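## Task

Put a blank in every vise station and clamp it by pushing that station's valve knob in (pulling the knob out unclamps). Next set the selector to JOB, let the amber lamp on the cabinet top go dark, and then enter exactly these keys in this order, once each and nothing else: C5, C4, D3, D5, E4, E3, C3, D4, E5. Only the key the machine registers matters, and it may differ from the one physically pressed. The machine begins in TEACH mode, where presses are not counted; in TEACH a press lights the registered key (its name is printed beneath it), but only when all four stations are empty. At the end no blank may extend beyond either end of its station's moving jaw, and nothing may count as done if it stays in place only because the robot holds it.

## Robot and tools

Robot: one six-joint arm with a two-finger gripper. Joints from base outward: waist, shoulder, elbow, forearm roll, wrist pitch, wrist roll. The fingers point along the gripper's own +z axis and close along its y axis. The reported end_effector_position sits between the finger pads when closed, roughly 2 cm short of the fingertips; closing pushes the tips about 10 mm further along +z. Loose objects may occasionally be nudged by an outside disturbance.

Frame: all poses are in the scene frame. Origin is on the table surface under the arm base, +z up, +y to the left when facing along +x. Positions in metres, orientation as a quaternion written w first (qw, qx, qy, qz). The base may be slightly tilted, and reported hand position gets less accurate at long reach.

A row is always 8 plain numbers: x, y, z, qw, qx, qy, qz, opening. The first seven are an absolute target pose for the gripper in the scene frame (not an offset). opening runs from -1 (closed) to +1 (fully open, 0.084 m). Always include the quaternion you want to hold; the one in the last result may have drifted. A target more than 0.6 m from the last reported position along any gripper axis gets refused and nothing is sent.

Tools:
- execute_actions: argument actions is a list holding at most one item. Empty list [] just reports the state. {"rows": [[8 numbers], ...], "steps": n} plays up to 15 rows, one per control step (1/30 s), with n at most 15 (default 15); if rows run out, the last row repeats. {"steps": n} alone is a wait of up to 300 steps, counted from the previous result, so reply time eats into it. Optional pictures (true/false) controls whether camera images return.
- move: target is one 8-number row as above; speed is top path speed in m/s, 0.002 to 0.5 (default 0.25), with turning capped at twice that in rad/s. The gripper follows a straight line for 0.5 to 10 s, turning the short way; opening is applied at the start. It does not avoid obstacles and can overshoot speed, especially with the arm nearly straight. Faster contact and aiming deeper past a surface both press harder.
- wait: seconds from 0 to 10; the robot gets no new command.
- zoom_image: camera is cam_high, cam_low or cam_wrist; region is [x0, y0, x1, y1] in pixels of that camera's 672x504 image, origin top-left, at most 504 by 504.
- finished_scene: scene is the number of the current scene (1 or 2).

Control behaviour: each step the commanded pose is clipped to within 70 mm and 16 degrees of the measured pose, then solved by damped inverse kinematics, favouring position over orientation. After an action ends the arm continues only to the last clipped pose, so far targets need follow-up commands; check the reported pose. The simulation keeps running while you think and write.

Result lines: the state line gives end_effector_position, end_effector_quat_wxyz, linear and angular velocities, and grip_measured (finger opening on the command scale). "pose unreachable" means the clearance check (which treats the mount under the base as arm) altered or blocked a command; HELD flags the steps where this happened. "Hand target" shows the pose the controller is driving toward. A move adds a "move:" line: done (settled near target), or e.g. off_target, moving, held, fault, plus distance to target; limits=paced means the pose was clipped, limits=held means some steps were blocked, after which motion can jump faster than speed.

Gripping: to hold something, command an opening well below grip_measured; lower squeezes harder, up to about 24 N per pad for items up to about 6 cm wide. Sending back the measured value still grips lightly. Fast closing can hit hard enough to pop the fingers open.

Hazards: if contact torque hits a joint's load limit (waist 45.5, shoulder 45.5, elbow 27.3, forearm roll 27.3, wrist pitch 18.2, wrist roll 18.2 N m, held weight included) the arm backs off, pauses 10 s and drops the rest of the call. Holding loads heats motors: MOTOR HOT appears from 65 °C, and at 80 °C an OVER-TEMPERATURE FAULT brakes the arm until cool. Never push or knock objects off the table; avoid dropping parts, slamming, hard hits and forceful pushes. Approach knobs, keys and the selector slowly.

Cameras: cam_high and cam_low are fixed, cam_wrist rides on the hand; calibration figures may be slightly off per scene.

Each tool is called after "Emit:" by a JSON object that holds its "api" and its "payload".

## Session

Emit:
{"api": "execute_actions", "payload": {"actions": []}}

Scene clock: 0.00 s of 9600.00 s.
end_effector_position=(+0.1602, +0.2320, +0.3873) grip_measured=+1.00 end_effector_quat_wxyz=(+0.287, +0.795, +0.243, -0.477) end_effector_velocity=(+0.000, -0.000, -0.000) end_effector_angular_velocity=(+0.000, +0.000, +0.000)
Joint positions: [ 0.878  0.119 -1.38   0.051  2.346  0.221  0.084]
Joint velocities: [-0.    -0.     0.    -0.    -0.    -0.001  0.   ]
Motor temperatures (°C, as the motors report them): [35 36 40 36 36 36]
Hand target: +0.160, +0.232, +0.387; +0.287, +0.795, +0.243, -0.477
camera_calibration (this result's frames):
cam_wrist: T_world_to_cam=[[0.648056, -0.734128, 0.20268, 0.0249467], [-0.416287, -0.118601, 0.901465, -0.186892], [-0.637753, -0.668573, -0.382469, 0.538428], [0, 0, 0, 1]] pos_world=[0.249416, 0.356127, 0.369352]

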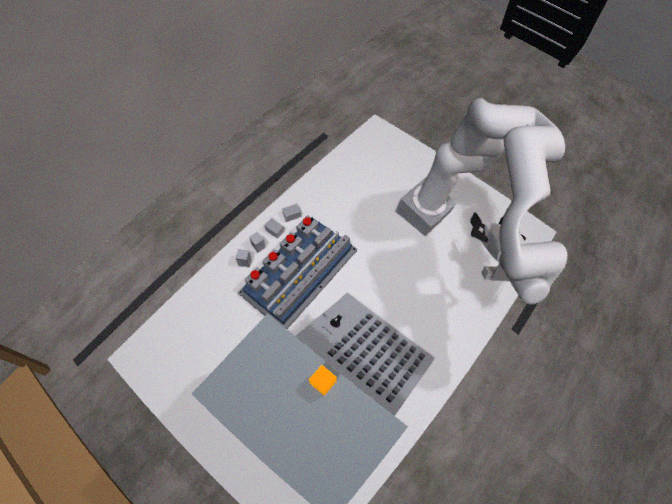

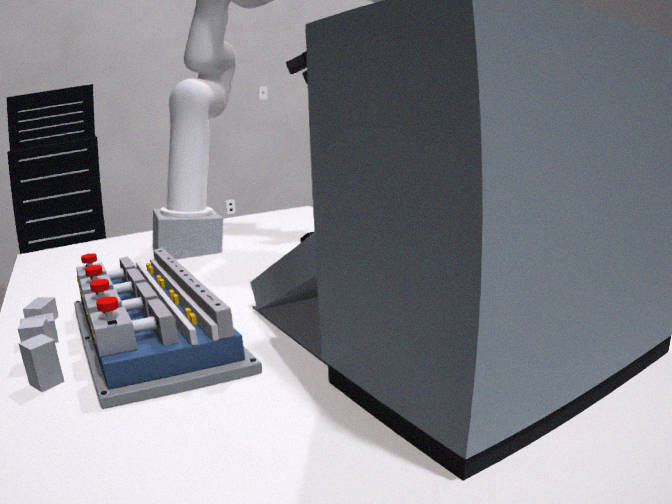

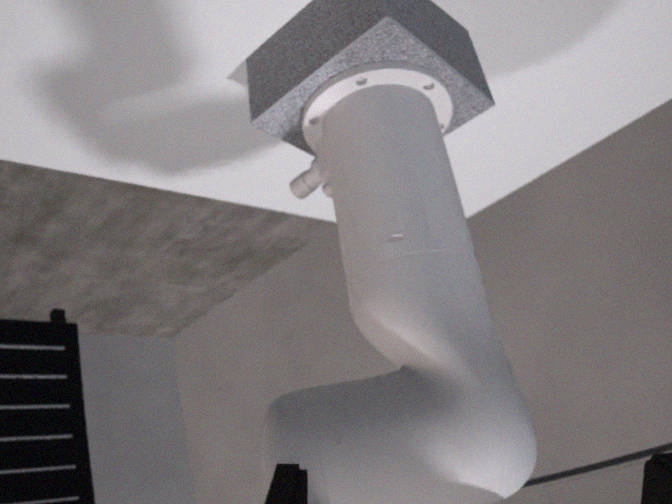

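Emit:
{"api": "move", "payload": {"target": [0.40,0.22,0.27,0.0616,0.7044,0.7044,0.0616,-1], "speed": 0.3}}

Scene clock: 3.97 s of 9600.00 s.
end_effector_position=(+0.3997, +0.2192, +0.2698) grip_measured=-1.00 end_effector_quat_wxyz=(+0.061, +0.705, +0.704, +0.062) end_effector_velocity=(+0.000, -0.000, -0.002) end_effector_angular_velocity=(+0.009, +0.003, +0.007)
Joint positions: [ 0.479 -0.245 -0.771  0.036  0.8   -1.133  0.   ]
Joint velocities: [-0.005  0.002  0.003  0.015 -0.007 -0.021  0.   ]
Motor temperatures (°C, as the motors report them): [35 36 41 36 36 36]
Hand target: +0.400, +0.219, +0.270; +0.060, +0.705, +0.704, +0.062
Off the commanded pose: 0.001 m, 0 deg.
move: done
camera_calibration (this result's frames):
cam_wrist: T_world_to_cam=[[0.989336, 0.0100354, 0.145304, -0.399905], [0.00939433, -0.999943, 0.00509772, 0.282071], [0.145346, -0.00367833, -0.989374, 0.34265], [0, 0, 0, 1]] pos_world=[0.343188, 0.287329, 0.395679]

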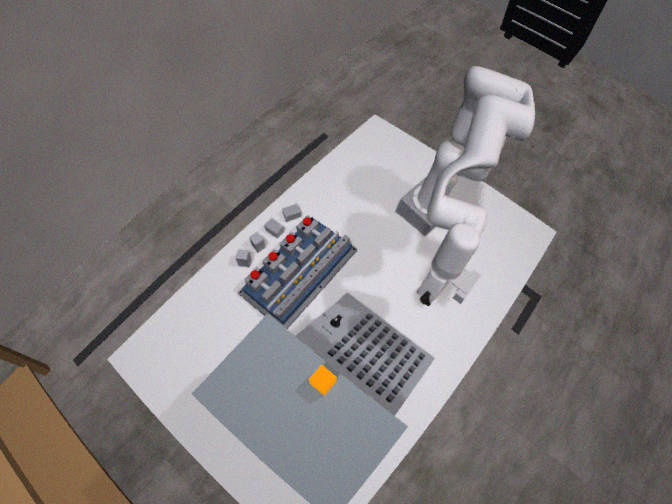

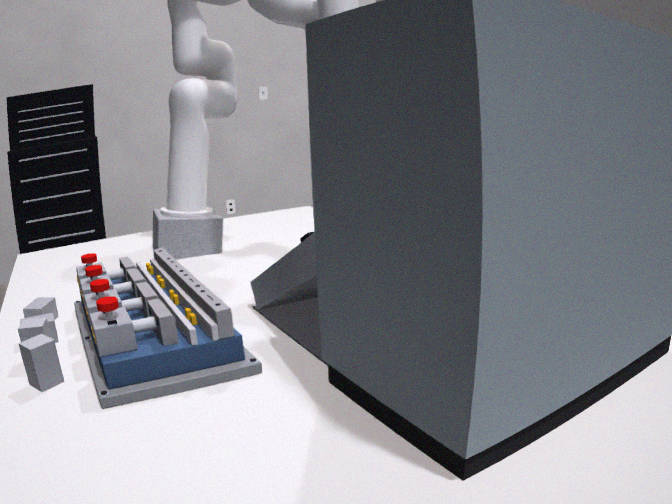

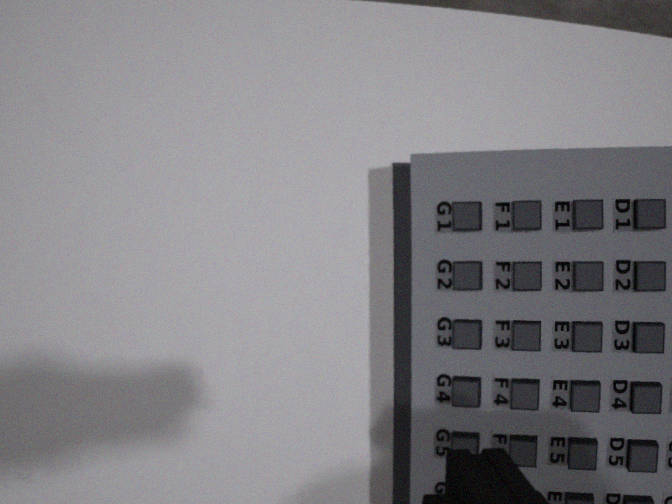

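Emit:
{"api": "move", "payload": {"target": [0.5255,0.241,0.17,0.0616,0.7044,0.7044,0.0616,-1], "speed": 0.2}}

Emit:
{"api": "move", "payload": {"target": [0.5255,0.241,0.1395,0.0616,0.7044,0.7044,0.0616,-1], "speed": 0.04}}

Scene clock: 12.67 s of 9600.00 s.
end_effector_position=(+0.5252, +0.2405, +0.1704) grip_measured=-1.00 end_effector_quat_wxyz=(+0.062, +0.704, +0.704, +0.062) end_effector_velocity=(+0.002, +0.000, -0.003) end_effector_angular_velocity=(-0.001, +0.003, +0.000)
Joint positions: [ 0.435  0.313 -1.142  0.058  0.612 -1.201  0.   ]
Joint velocities: [-0.001  0.011 -0.009  0.     0.001 -0.001  0.   ]
Motor temperatures (°C, as the motors report them): [35 36 42 36 36 36]
Hand target: +0.525, +0.241, +0.170; +0.062, +0.704, +0.704, +0.062
Off the commanded pose: 0.001 m, 0 deg.
After step 90, 4.30 s passed at rest.
move: done
camera_calibration (this result's frames):
cam_wrist: T_world_to_cam=[[0.989017, 0.0124562, 0.147276, -0.510576], [0.0115796, -0.99991, 0.00680788, 0.301281], [0.147347, -0.00502771, -0.989072, 0.22542], [0, 0, 0, 1]] pos_world=[0.468264, 0.308747, 0.296101]

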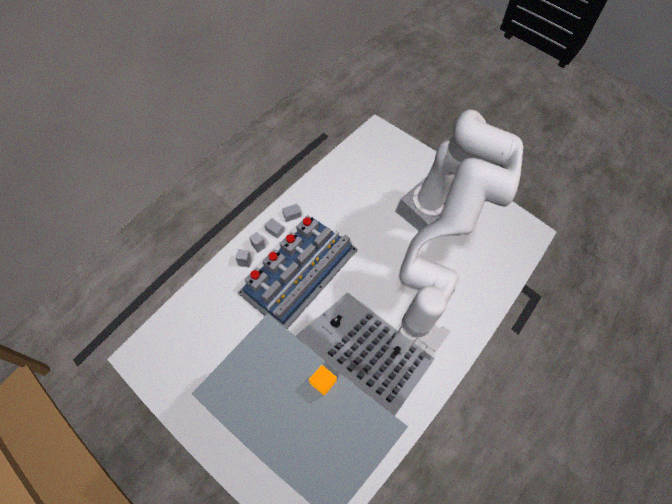

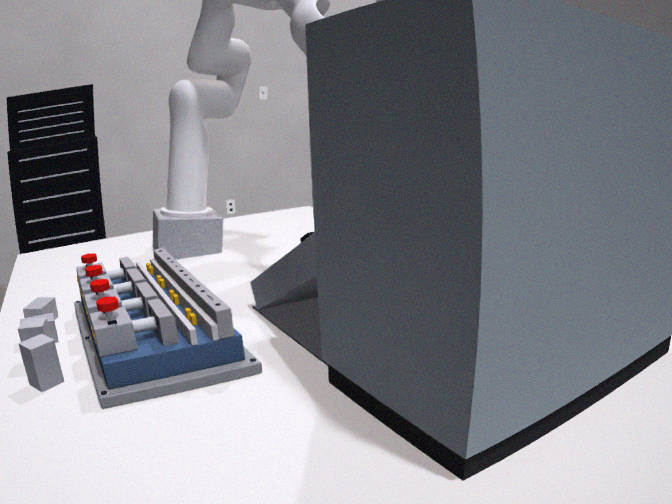

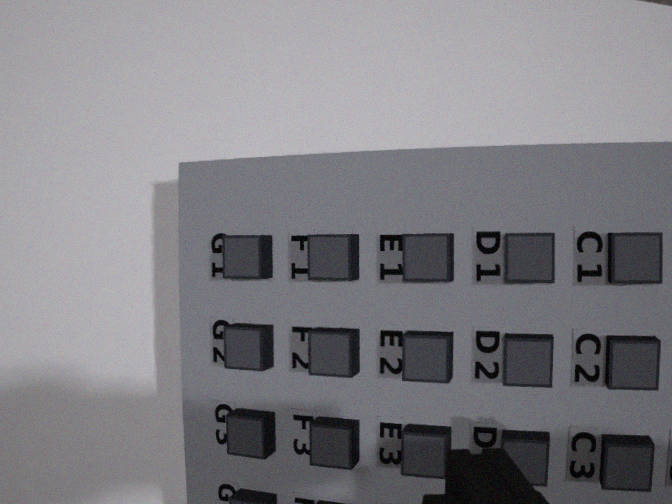

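Scene clock: 13.77 s of 9600.00 s.
end_effector_position=(+0.5255, +0.2410, +0.1400) grip_measured=-1.00 end_effector_quat_wxyz=(+0.062, +0.704, +0.704, +0.062) end_effector_velocity=(+0.001, +0.000, -0.001) end_effector_angular_velocity=(+0.001, -0.002, -0.000)
Joint positions: [ 0.442  0.375 -1.133  0.062  0.542 -1.2    0.   ]
Joint velocities: [ 0.001  0.004 -0.001  0.    -0.005  0.     0.   ]
Motor temperatures (°C, as the motors report them): [35 36 42 36 36 36]
Hand target: +0.525, +0.241, +0.140; +0.062, +0.704, +0.704, +0.062
Off the commanded pose: 0.000 m, 0 deg.
move: done
camera_calibration (this result's frames):
cam_wrist: T_world_to_cam=[[0.989049, 0.0125543, 0.147051, -0.506465], [0.011667, -0.999908, 0.00689542, 0.301878], [0.147125, -0.00510426, -0.989105, 0.195413], [0, 0, 0, 1]] pos_world=[0.468647, 0.309206, 0.265678]

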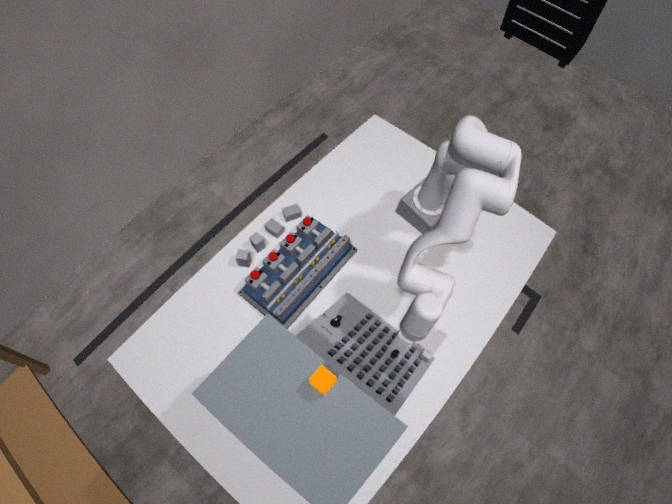

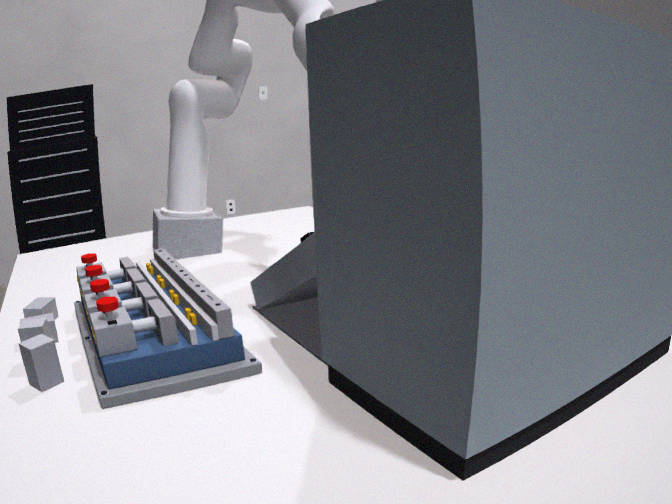

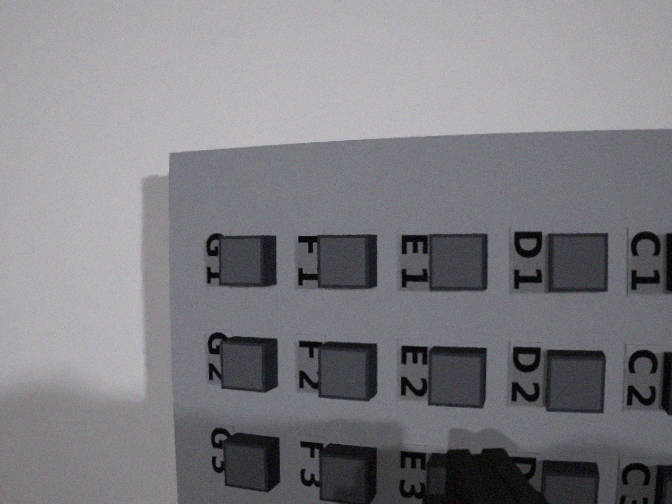

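Emit:
{"api": "move", "payload": {"target": [0.5255,0.241,0.111,0.0616,0.7044,0.7044,0.0616,-1], "speed": 0.02}}

Scene clock: 16.80 s of 9600.00 s.
end_effector_position=(+0.5265, +0.2414, +0.1150) grip_measured=-1.00 end_effector_quat_wxyz=(+0.062, +0.704, +0.704, +0.064) end_effector_velocity=(+0.001, +0.000, -0.003) end_effector_angular_velocity=(+0.001, -0.002, -0.000)
Joint positions: [ 0.448  0.43  -1.131  0.066  0.48  -1.199  0.   ]
Joint velocities: [ 0.001  0.008 -0.001  0.001 -0.01   0.     0.   ]
Motor temperatures (°C, as the motors report them): [35 36 42 36 36 36]
Hand target: +0.525, +0.241, +0.111; +0.062, +0.704, +0.704, +0.062
Off the commanded pose: 0.004 m, 0 deg.
move: off_target
camera_calibration (this result's frames):
cam_wrist: T_world_to_cam=[[0.988523, 0.0120811, 0.15059, -0.503748], [0.0114179, -0.999921, 0.00526793, 0.302796], [0.150641, -0.00348805, -0.988582, 0.168254], [0, 0, 0, 1]] pos_world=[0.469163, 0.309445, 0.240597]

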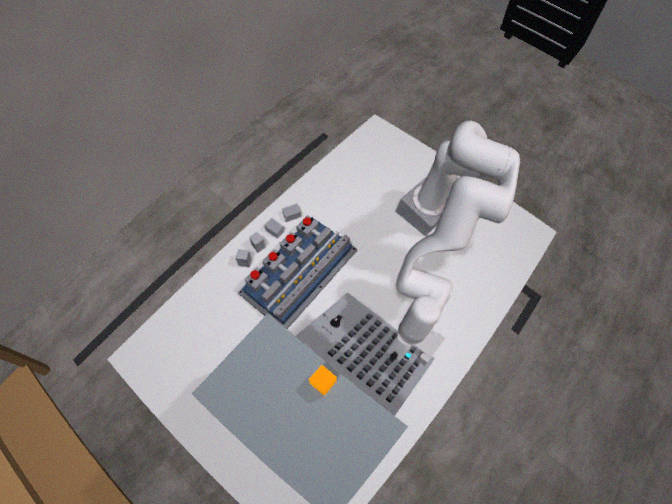

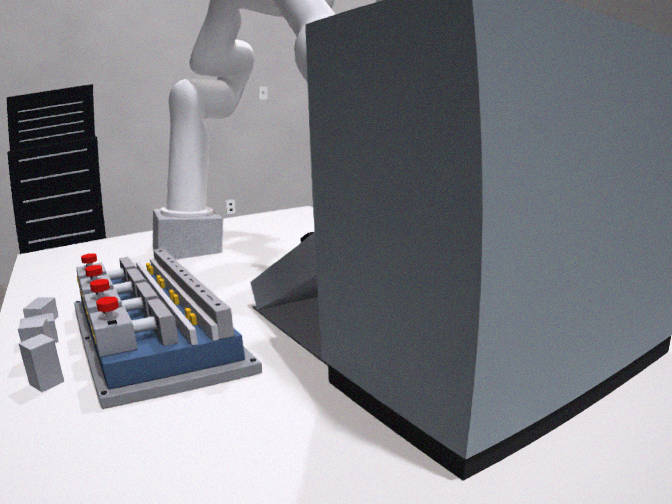

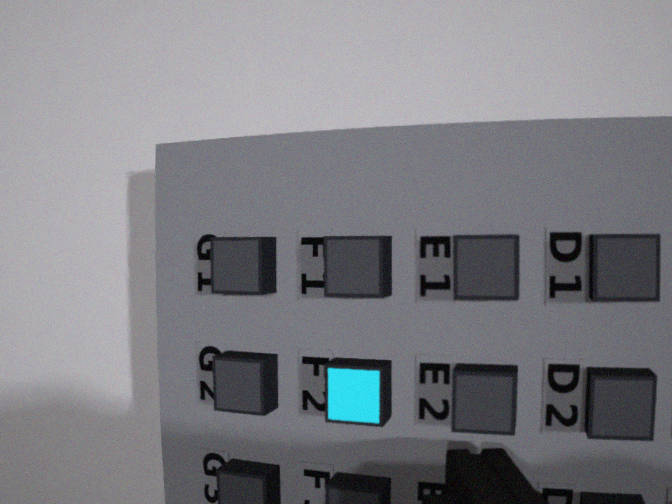

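Emit:
{"api": "move", "payload": {"target": [0.5255,0.241,0.153,0.0616,0.7044,0.7044,0.0616,-1], "speed": 0.06}}

Emit:
{"api": "move", "payload": {"target": [0.554,0.206,0.153,0.0616,0.7044,0.7044,0.0616,-1], "speed": 0.08}}

Emit:
{"api": "move", "payload": {"target": [0.554,0.206,0.1325,0.0616,0.7044,0.7044,0.0616,-1], "speed": 0.03}}

Emit:
{"api": "move", "payload": {"target": [0.554,0.206,0.193,0.0616,0.7044,0.7044,0.0616,-1], "speed": 0.06}}

Emit:
{"api": "move", "payload": {"target": [0.611,0.136,0.193,0.0616,0.7044,0.7044,0.0616,-1], "speed": 0.08}}

Scene clock: 20.87 s of 9600.00 s.
end_effector_position=(+0.5254, +0.2410, +0.1523) grip_measured=-1.00 end_effector_quat_wxyz=(+0.061, +0.704, +0.704, +0.061) end_effector_velocity=(+0.000, +0.000, +0.003) end_effector_angular_velocity=(+0.000, -0.001, -0.000)
Joint positions: [ 0.439  0.35  -1.137  0.061  0.572 -1.2    0.   ]
Joint velocities: [-0.001 -0.006 -0.001 -0.     0.006  0.     0.   ]
Motor temperatures (°C, as the motors report them): [35 36 42 36 37 36]
Hand target: +0.526, +0.241, +0.153; +0.062, +0.704, +0.704, +0.062
Off the commanded pose: 0.001 m, 0 deg.
After step 90, 0.07 s passed at rest.
move: done
camera_calibration (this result's frames):
cam_wrist: T_world_to_cam=[[0.989209, 0.0126758, 0.145962, -0.508047], [0.0117639, -0.999906, 0.00710884, 0.301707], [0.146038, -0.00531505, -0.989265, 0.208264], [0, 0, 0, 1]] pos_world=[0.468601, 0.309226, 0.278039]

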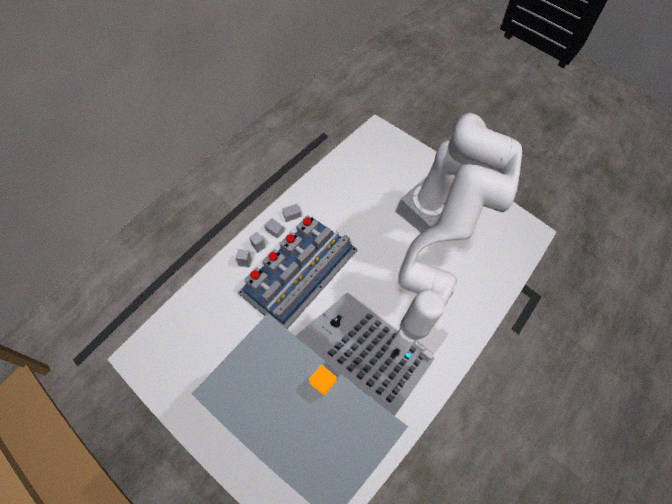

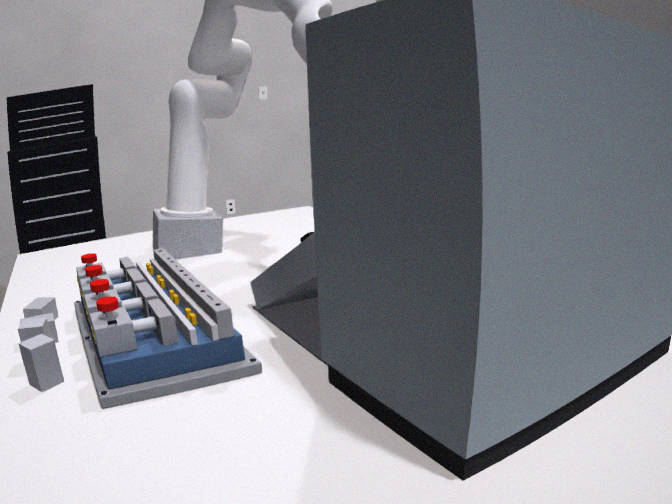

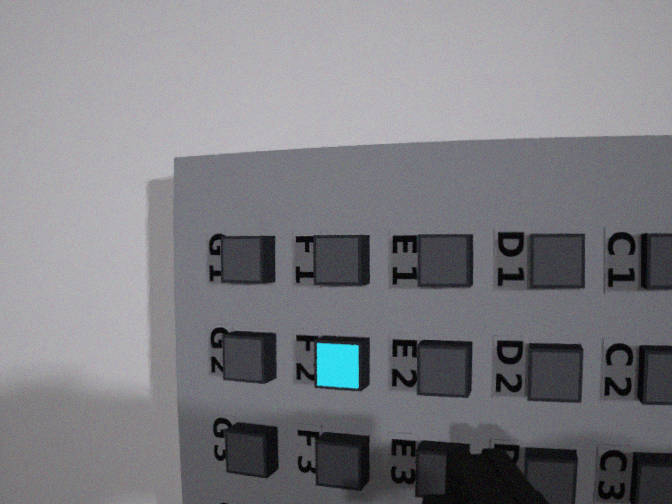

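Scene clock: 21.83 s of 9600.00 s.
end_effector_position=(+0.5537, +0.2063, +0.1530) grip_measured=-1.00 end_effector_quat_wxyz=(+0.062, +0.704, +0.704, +0.062) end_effector_velocity=(+0.002, -0.002, +0.000) end_effector_angular_velocity=(+0.001, -0.001, +0.000)
Joint positions: [ 0.362  0.397 -1.198  0.089  0.59  -1.299  0.   ]
Joint velocities: [-0.004  0.003 -0.005  0.002  0.    -0.006  0.   ]
Motor temperatures (°C, as the motors report them): [35 36 42 36 37 36]
Hand target: +0.554, +0.206, +0.153; +0.062, +0.704, +0.704, +0.062
Off the commanded pose: 0.000 m, 0 deg.
move: done
camera_calibration (this result's frames):
cam_wrist: T_world_to_cam=[[0.989095, 0.0127449, 0.146724, -0.535777], [0.0118737, -0.999906, 0.00681202, 0.266671], [0.146797, -0.00499559, -0.989154, 0.204143], [0, 0, 0, 1]] pos_world=[0.496801, 0.274494, 0.278724]

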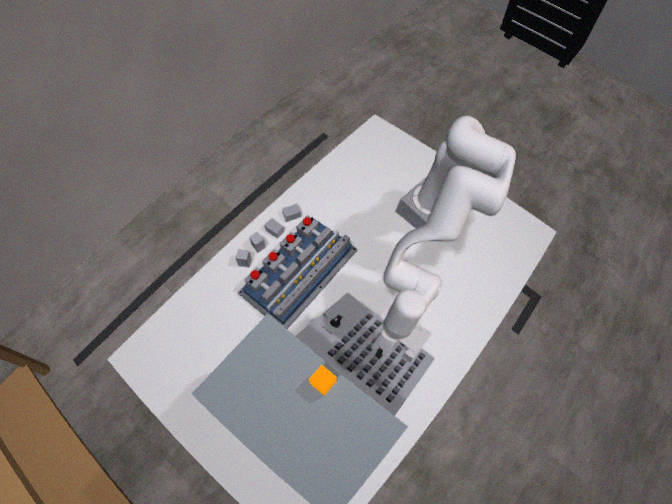

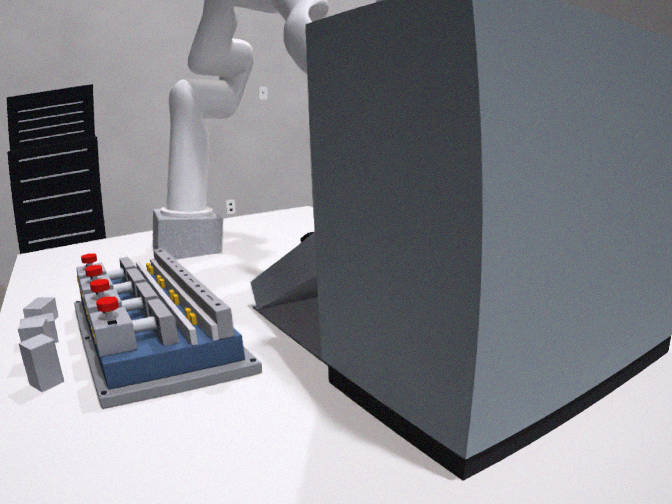

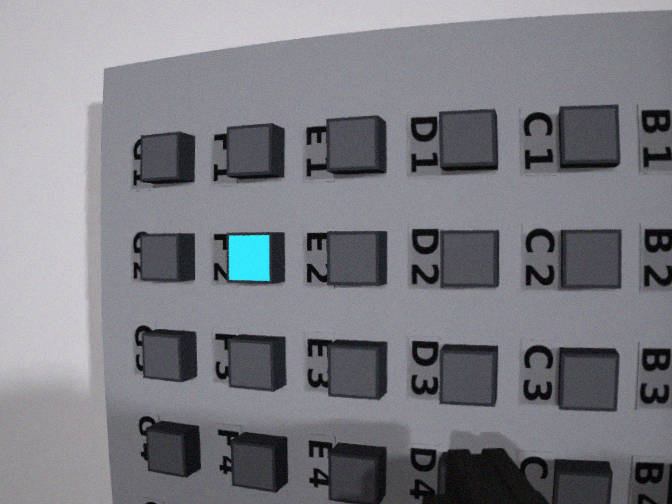

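Scene clock: 22.80 s of 9600.00 s.
end_effector_position=(+0.5542, +0.2060, +0.1332) grip_measured=-1.00 end_effector_quat_wxyz=(+0.062, +0.704, +0.704, +0.062) end_effector_velocity=(+0.001, +0.000, -0.002) end_effector_angular_velocity=(+0.001, -0.003, -0.000)
Joint positions: [ 0.366  0.437 -1.194  0.093  0.545 -1.301  0.   ]
Joint velocities: [ 0.     0.005 -0.001  0.001 -0.008  0.     0.   ]
Motor temperatures (°C, as the motors report them): [35 36 42 36 37 36]
Hand target: +0.554, +0.206, +0.133; +0.062, +0.704, +0.704, +0.062
Off the commanded pose: 0.001 m, 0 deg.
move: done
camera_calibration (this result's frames):
cam_wrist: T_world_to_cam=[[0.989007, 0.0124713, 0.147343, -0.533333], [0.0115925, -0.99991, 0.0068214, 0.26663], [0.147414, -0.00503834, -0.989062, 0.1841], [0, 0, 0, 1]] pos_world=[0.49724, 0.274184, 0.25885]

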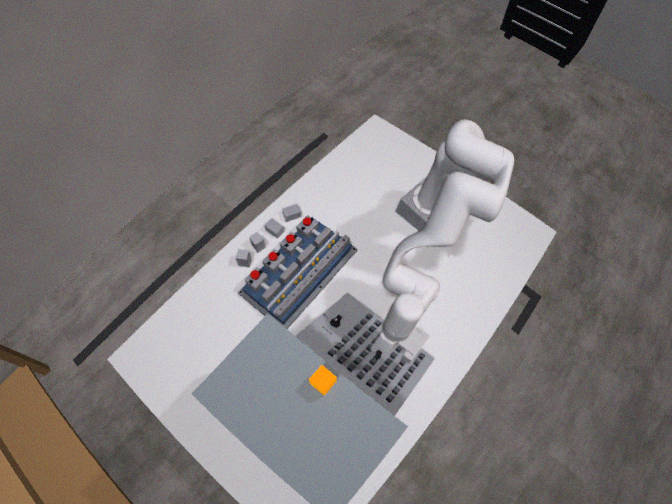

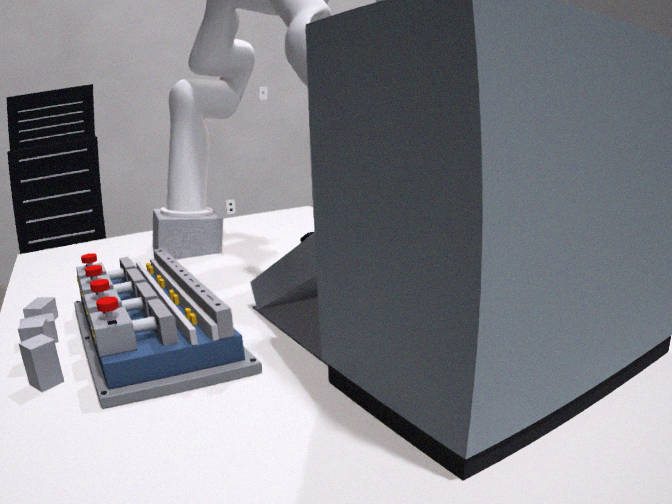

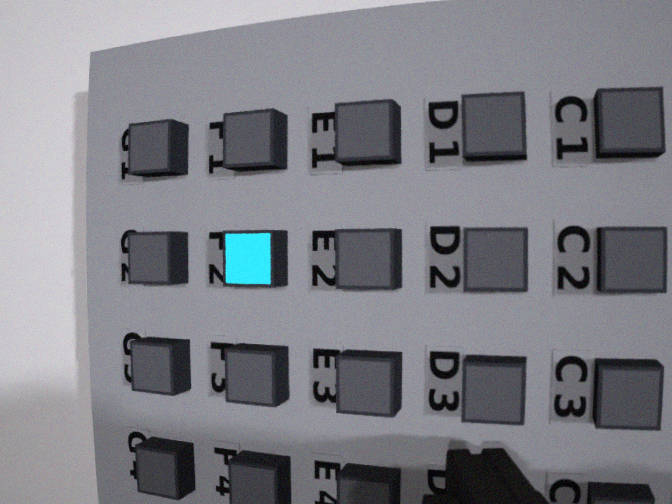

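Scene clock: 24.17 s of 9600.00 s.
end_effector_position=(+0.5539, +0.2060, +0.1923) grip_measured=-1.00 end_effector_quat_wxyz=(+0.061, +0.704, +0.704, +0.061) end_effector_velocity=(-0.000, -0.000, +0.002) end_effector_angular_velocity=(-0.001, +0.002, -0.000)
Joint positions: [ 0.352  0.327 -1.222  0.082  0.684 -1.298  0.   ]
Joint velocities: [-0.001 -0.004 -0.003 -0.     0.009  0.     0.   ]
Motor temperatures (°C, as the motors report them): [35 36 42 36 37 36]
Hand target: +0.554, +0.206, +0.193; +0.062, +0.704, +0.704, +0.062
Off the commanded pose: 0.001 m, 0 deg.
move: done
camera_calibration (this result's frames):
cam_wrist: T_world_to_cam=[[0.989214, 0.0126861, 0.145927, -0.541703], [0.0117944, -0.999906, 0.00697372, 0.266137], [0.146002, -0.00517737, -0.989271, 0.24348], [0, 0, 0, 1]] pos_world=[0.497173, 0.274244, 0.31806]

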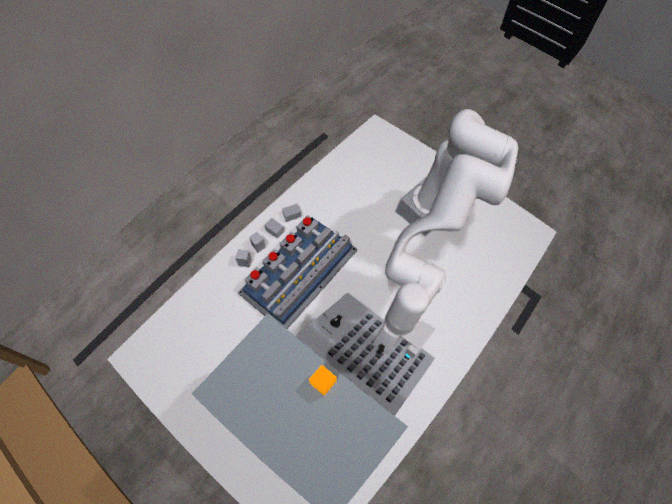

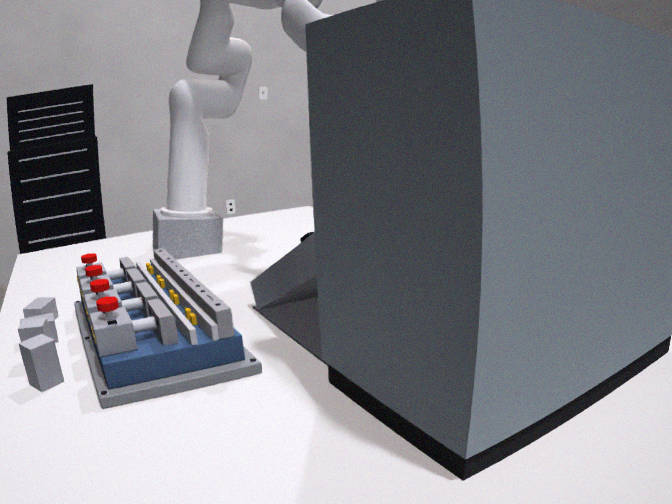

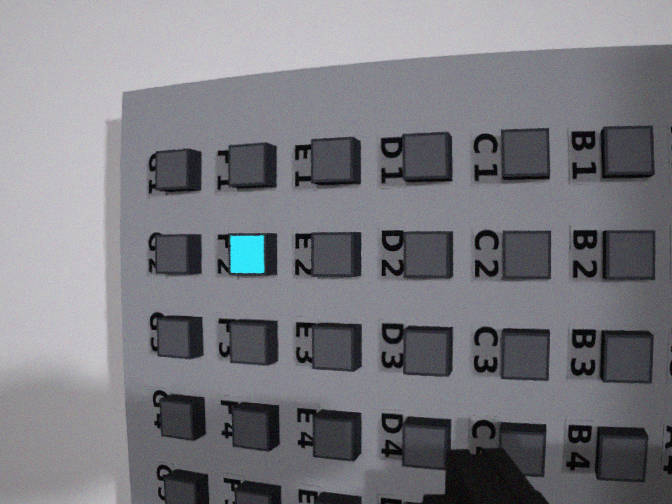

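Scene clock: 25.70 s of 9600.00 s.
end_effector_position=(+0.6106, +0.1363, +0.1930) grip_measured=-1.00 end_effector_quat_wxyz=(+0.062, +0.704, +0.704, +0.062) end_effector_velocity=(+0.002, -0.002, +0.000) end_effector_angular_velocity=(+0.000, -0.000, +0.000)
Joint positions: [ 0.208  0.458 -1.4    0.121  0.741 -1.466  0.   ]
Joint velocities: [-0.004  0.005 -0.008  0.001  0.003 -0.005  0.   ]
Motor temperatures (°C, as the motors report them): [35 36 42 36 37 36]
Hand target: +0.611, +0.136, +0.193; +0.061, +0.704, +0.704, +0.062
Off the commanded pose: 0.000 m, 0 deg.
move: done
camera_calibration (this result's frames):
cam_wrist: T_world_to_cam=[[0.989076, 0.0127609, 0.146851, -0.597098], [0.0119213, -0.999907, 0.00659632, 0.19575], [0.146921, -0.00477361, -0.989137, 0.234898], [0, 0, 0, 1]] pos_world=[0.55373, 0.204473, 0.31874]

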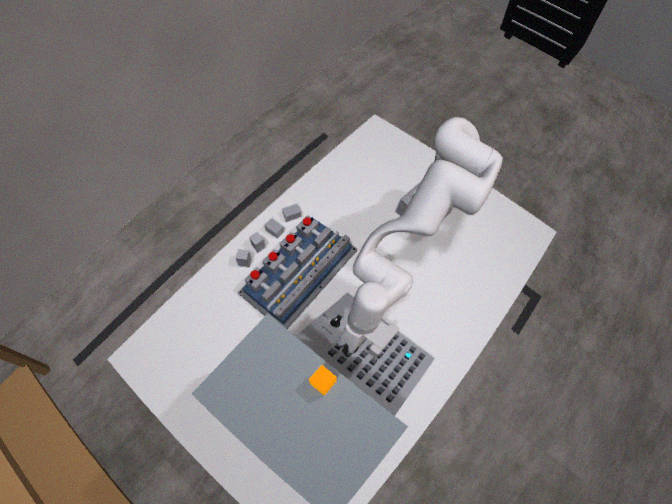

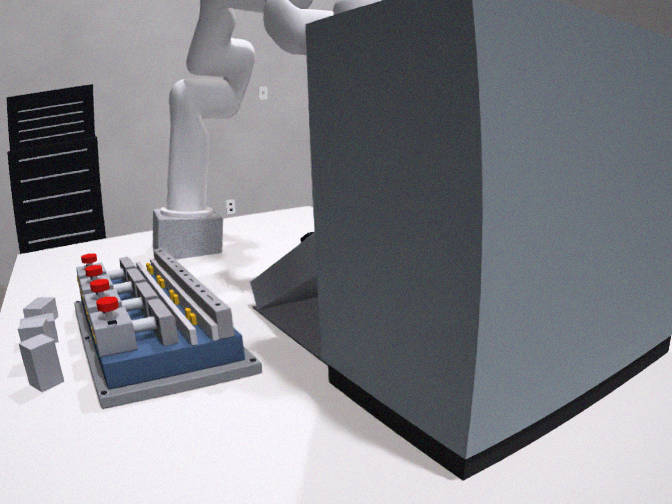

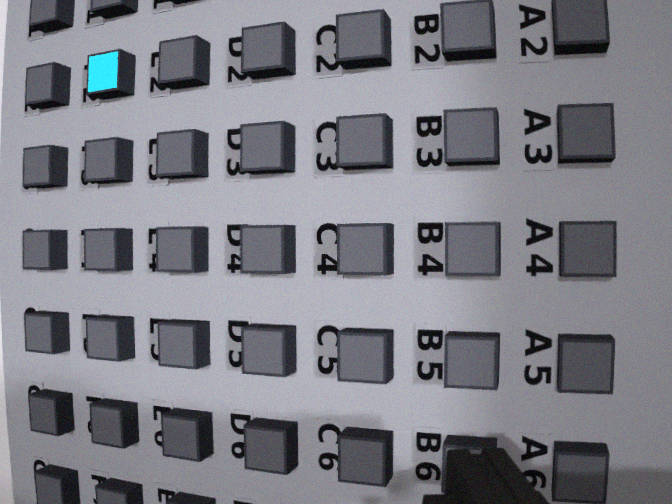

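Emit:
{"api": "move", "payload": {"target": [0.623,0.136,0.178,0.0616,0.7044,0.7044,0.0616,-1], "speed": 0.06}}

Emit:
{"api": "move", "payload": {"target": [0.623,0.136,0.151,0.0616,0.7044,0.7044,0.0616,-1], "speed": 0.02}}

Scene clock: 29.33 s of 9600.00 s.
end_effector_position=(+0.6229, +0.1360, +0.1784) grip_measured=-1.00 end_effector_quat_wxyz=(+0.062, +0.704, +0.704, +0.062) end_effector_velocity=(+0.003, +0.000, +0.000) end_effector_angular_velocity=(+0.001, -0.005, +0.000)
Joint positions: [ 0.207  0.52  -1.451  0.122  0.731 -1.468  0.   ]
Joint velocities: [-0.     0.006 -0.009  0.    -0.003  0.     0.   ]
Motor temperatures (°C, as the motors report them): [35 36 42 36 37 36]
Hand target: +0.623, +0.136, +0.178; +0.062, +0.704, +0.704, +0.062
Off the commanded pose: 0.000 m, 0 deg.
move: done
camera_calibration (this result's frames):
cam_wrist: T_world_to_cam=[[0.989053, 0.0126204, 0.147022, -0.607073], [0.0117334, -0.999907, 0.00689889, 0.195444], [0.147095, -0.0050983, -0.989109, 0.218541], [0, 0, 0, 1]] pos_world=[0.565987, 0.204202, 0.304065]

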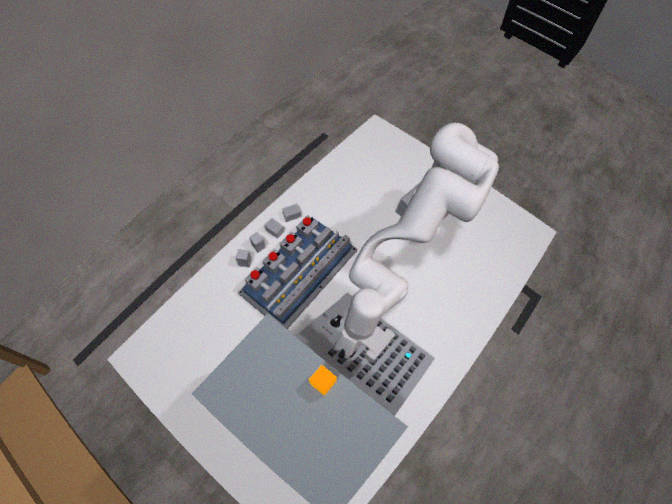

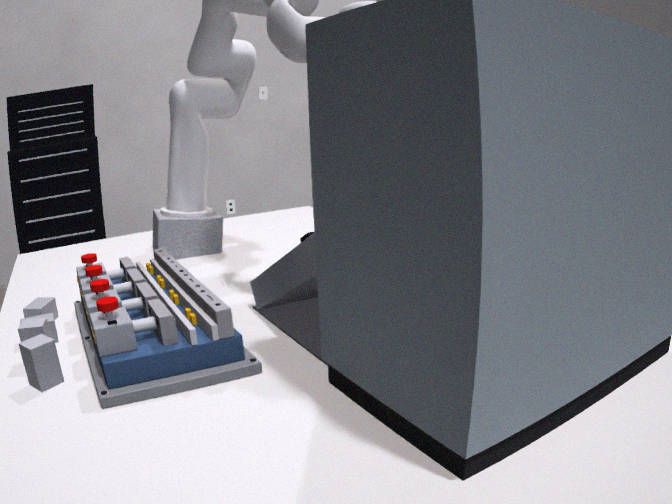

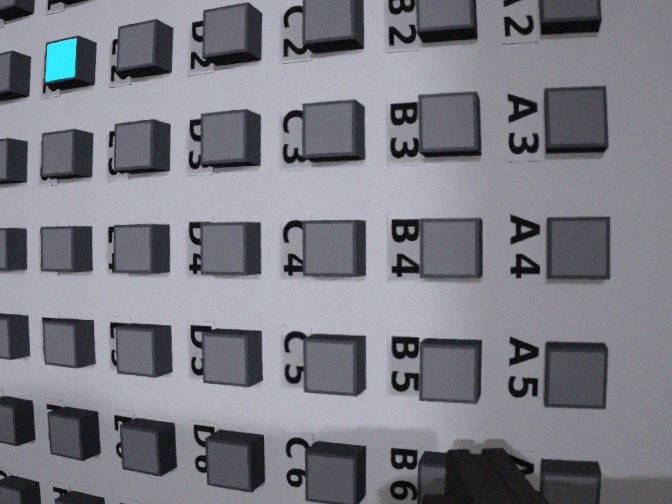

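Scene clock: 30.93 s of 9600.00 s.
end_effector_position=(+0.6261, +0.1370, +0.1631) grip_measured=-1.00 end_effector_quat_wxyz=(+0.067, +0.704, +0.704, +0.069) end_effector_velocity=(-0.000, +0.001, +0.000) end_effector_angular_velocity=(+0.001, -0.007, +0.001)
Joint positions: [ 0.212  0.545 -1.438  0.128  0.674 -1.471  0.   ]
Joint velocities: [ 0.002 -0.004  0.009  0.001 -0.012 -0.001  0.   ]
Motor temperatures (°C, as the motors report them): [35 36 42 36 37 36]
Hand target: +0.623, +0.136, +0.151; +0.062, +0.704, +0.704, +0.062
Off the commanded pose: 0.013 m, 1 deg.
move: off_target
camera_calibration (this result's frames):
cam_wrist: T_world_to_cam=[[0.986379, 0.0130914, 0.163966, -0.609163], [0.012553, -0.999912, 0.00431981, 0.196417], [0.164008, -0.00220271, -0.986457, 0.191558], [0, 0, 0, 1]] pos_world=[0.566983, 0.204796, 0.287997]

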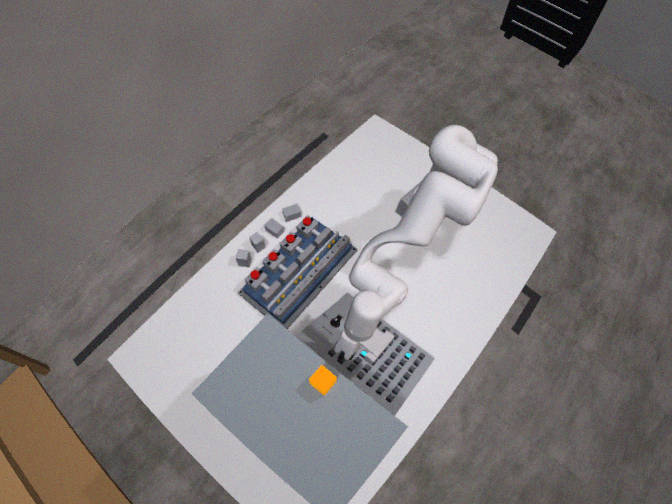

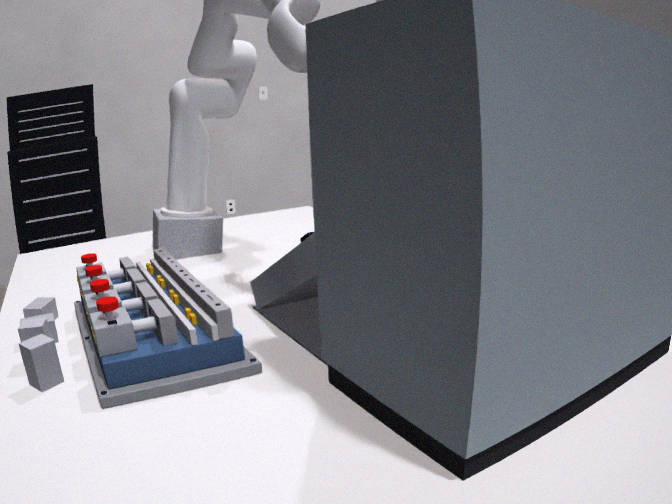

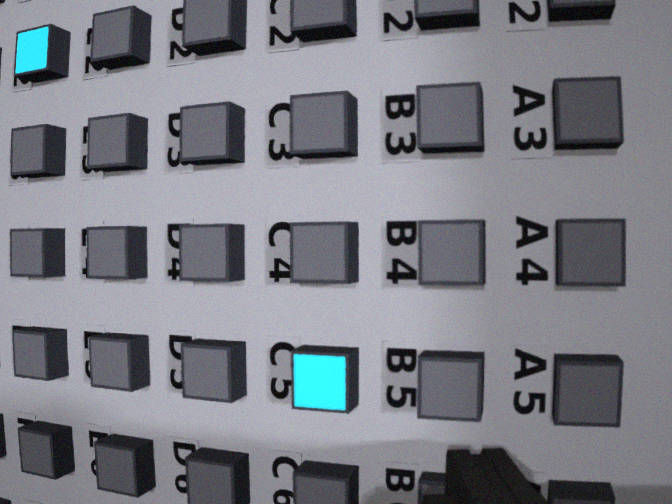

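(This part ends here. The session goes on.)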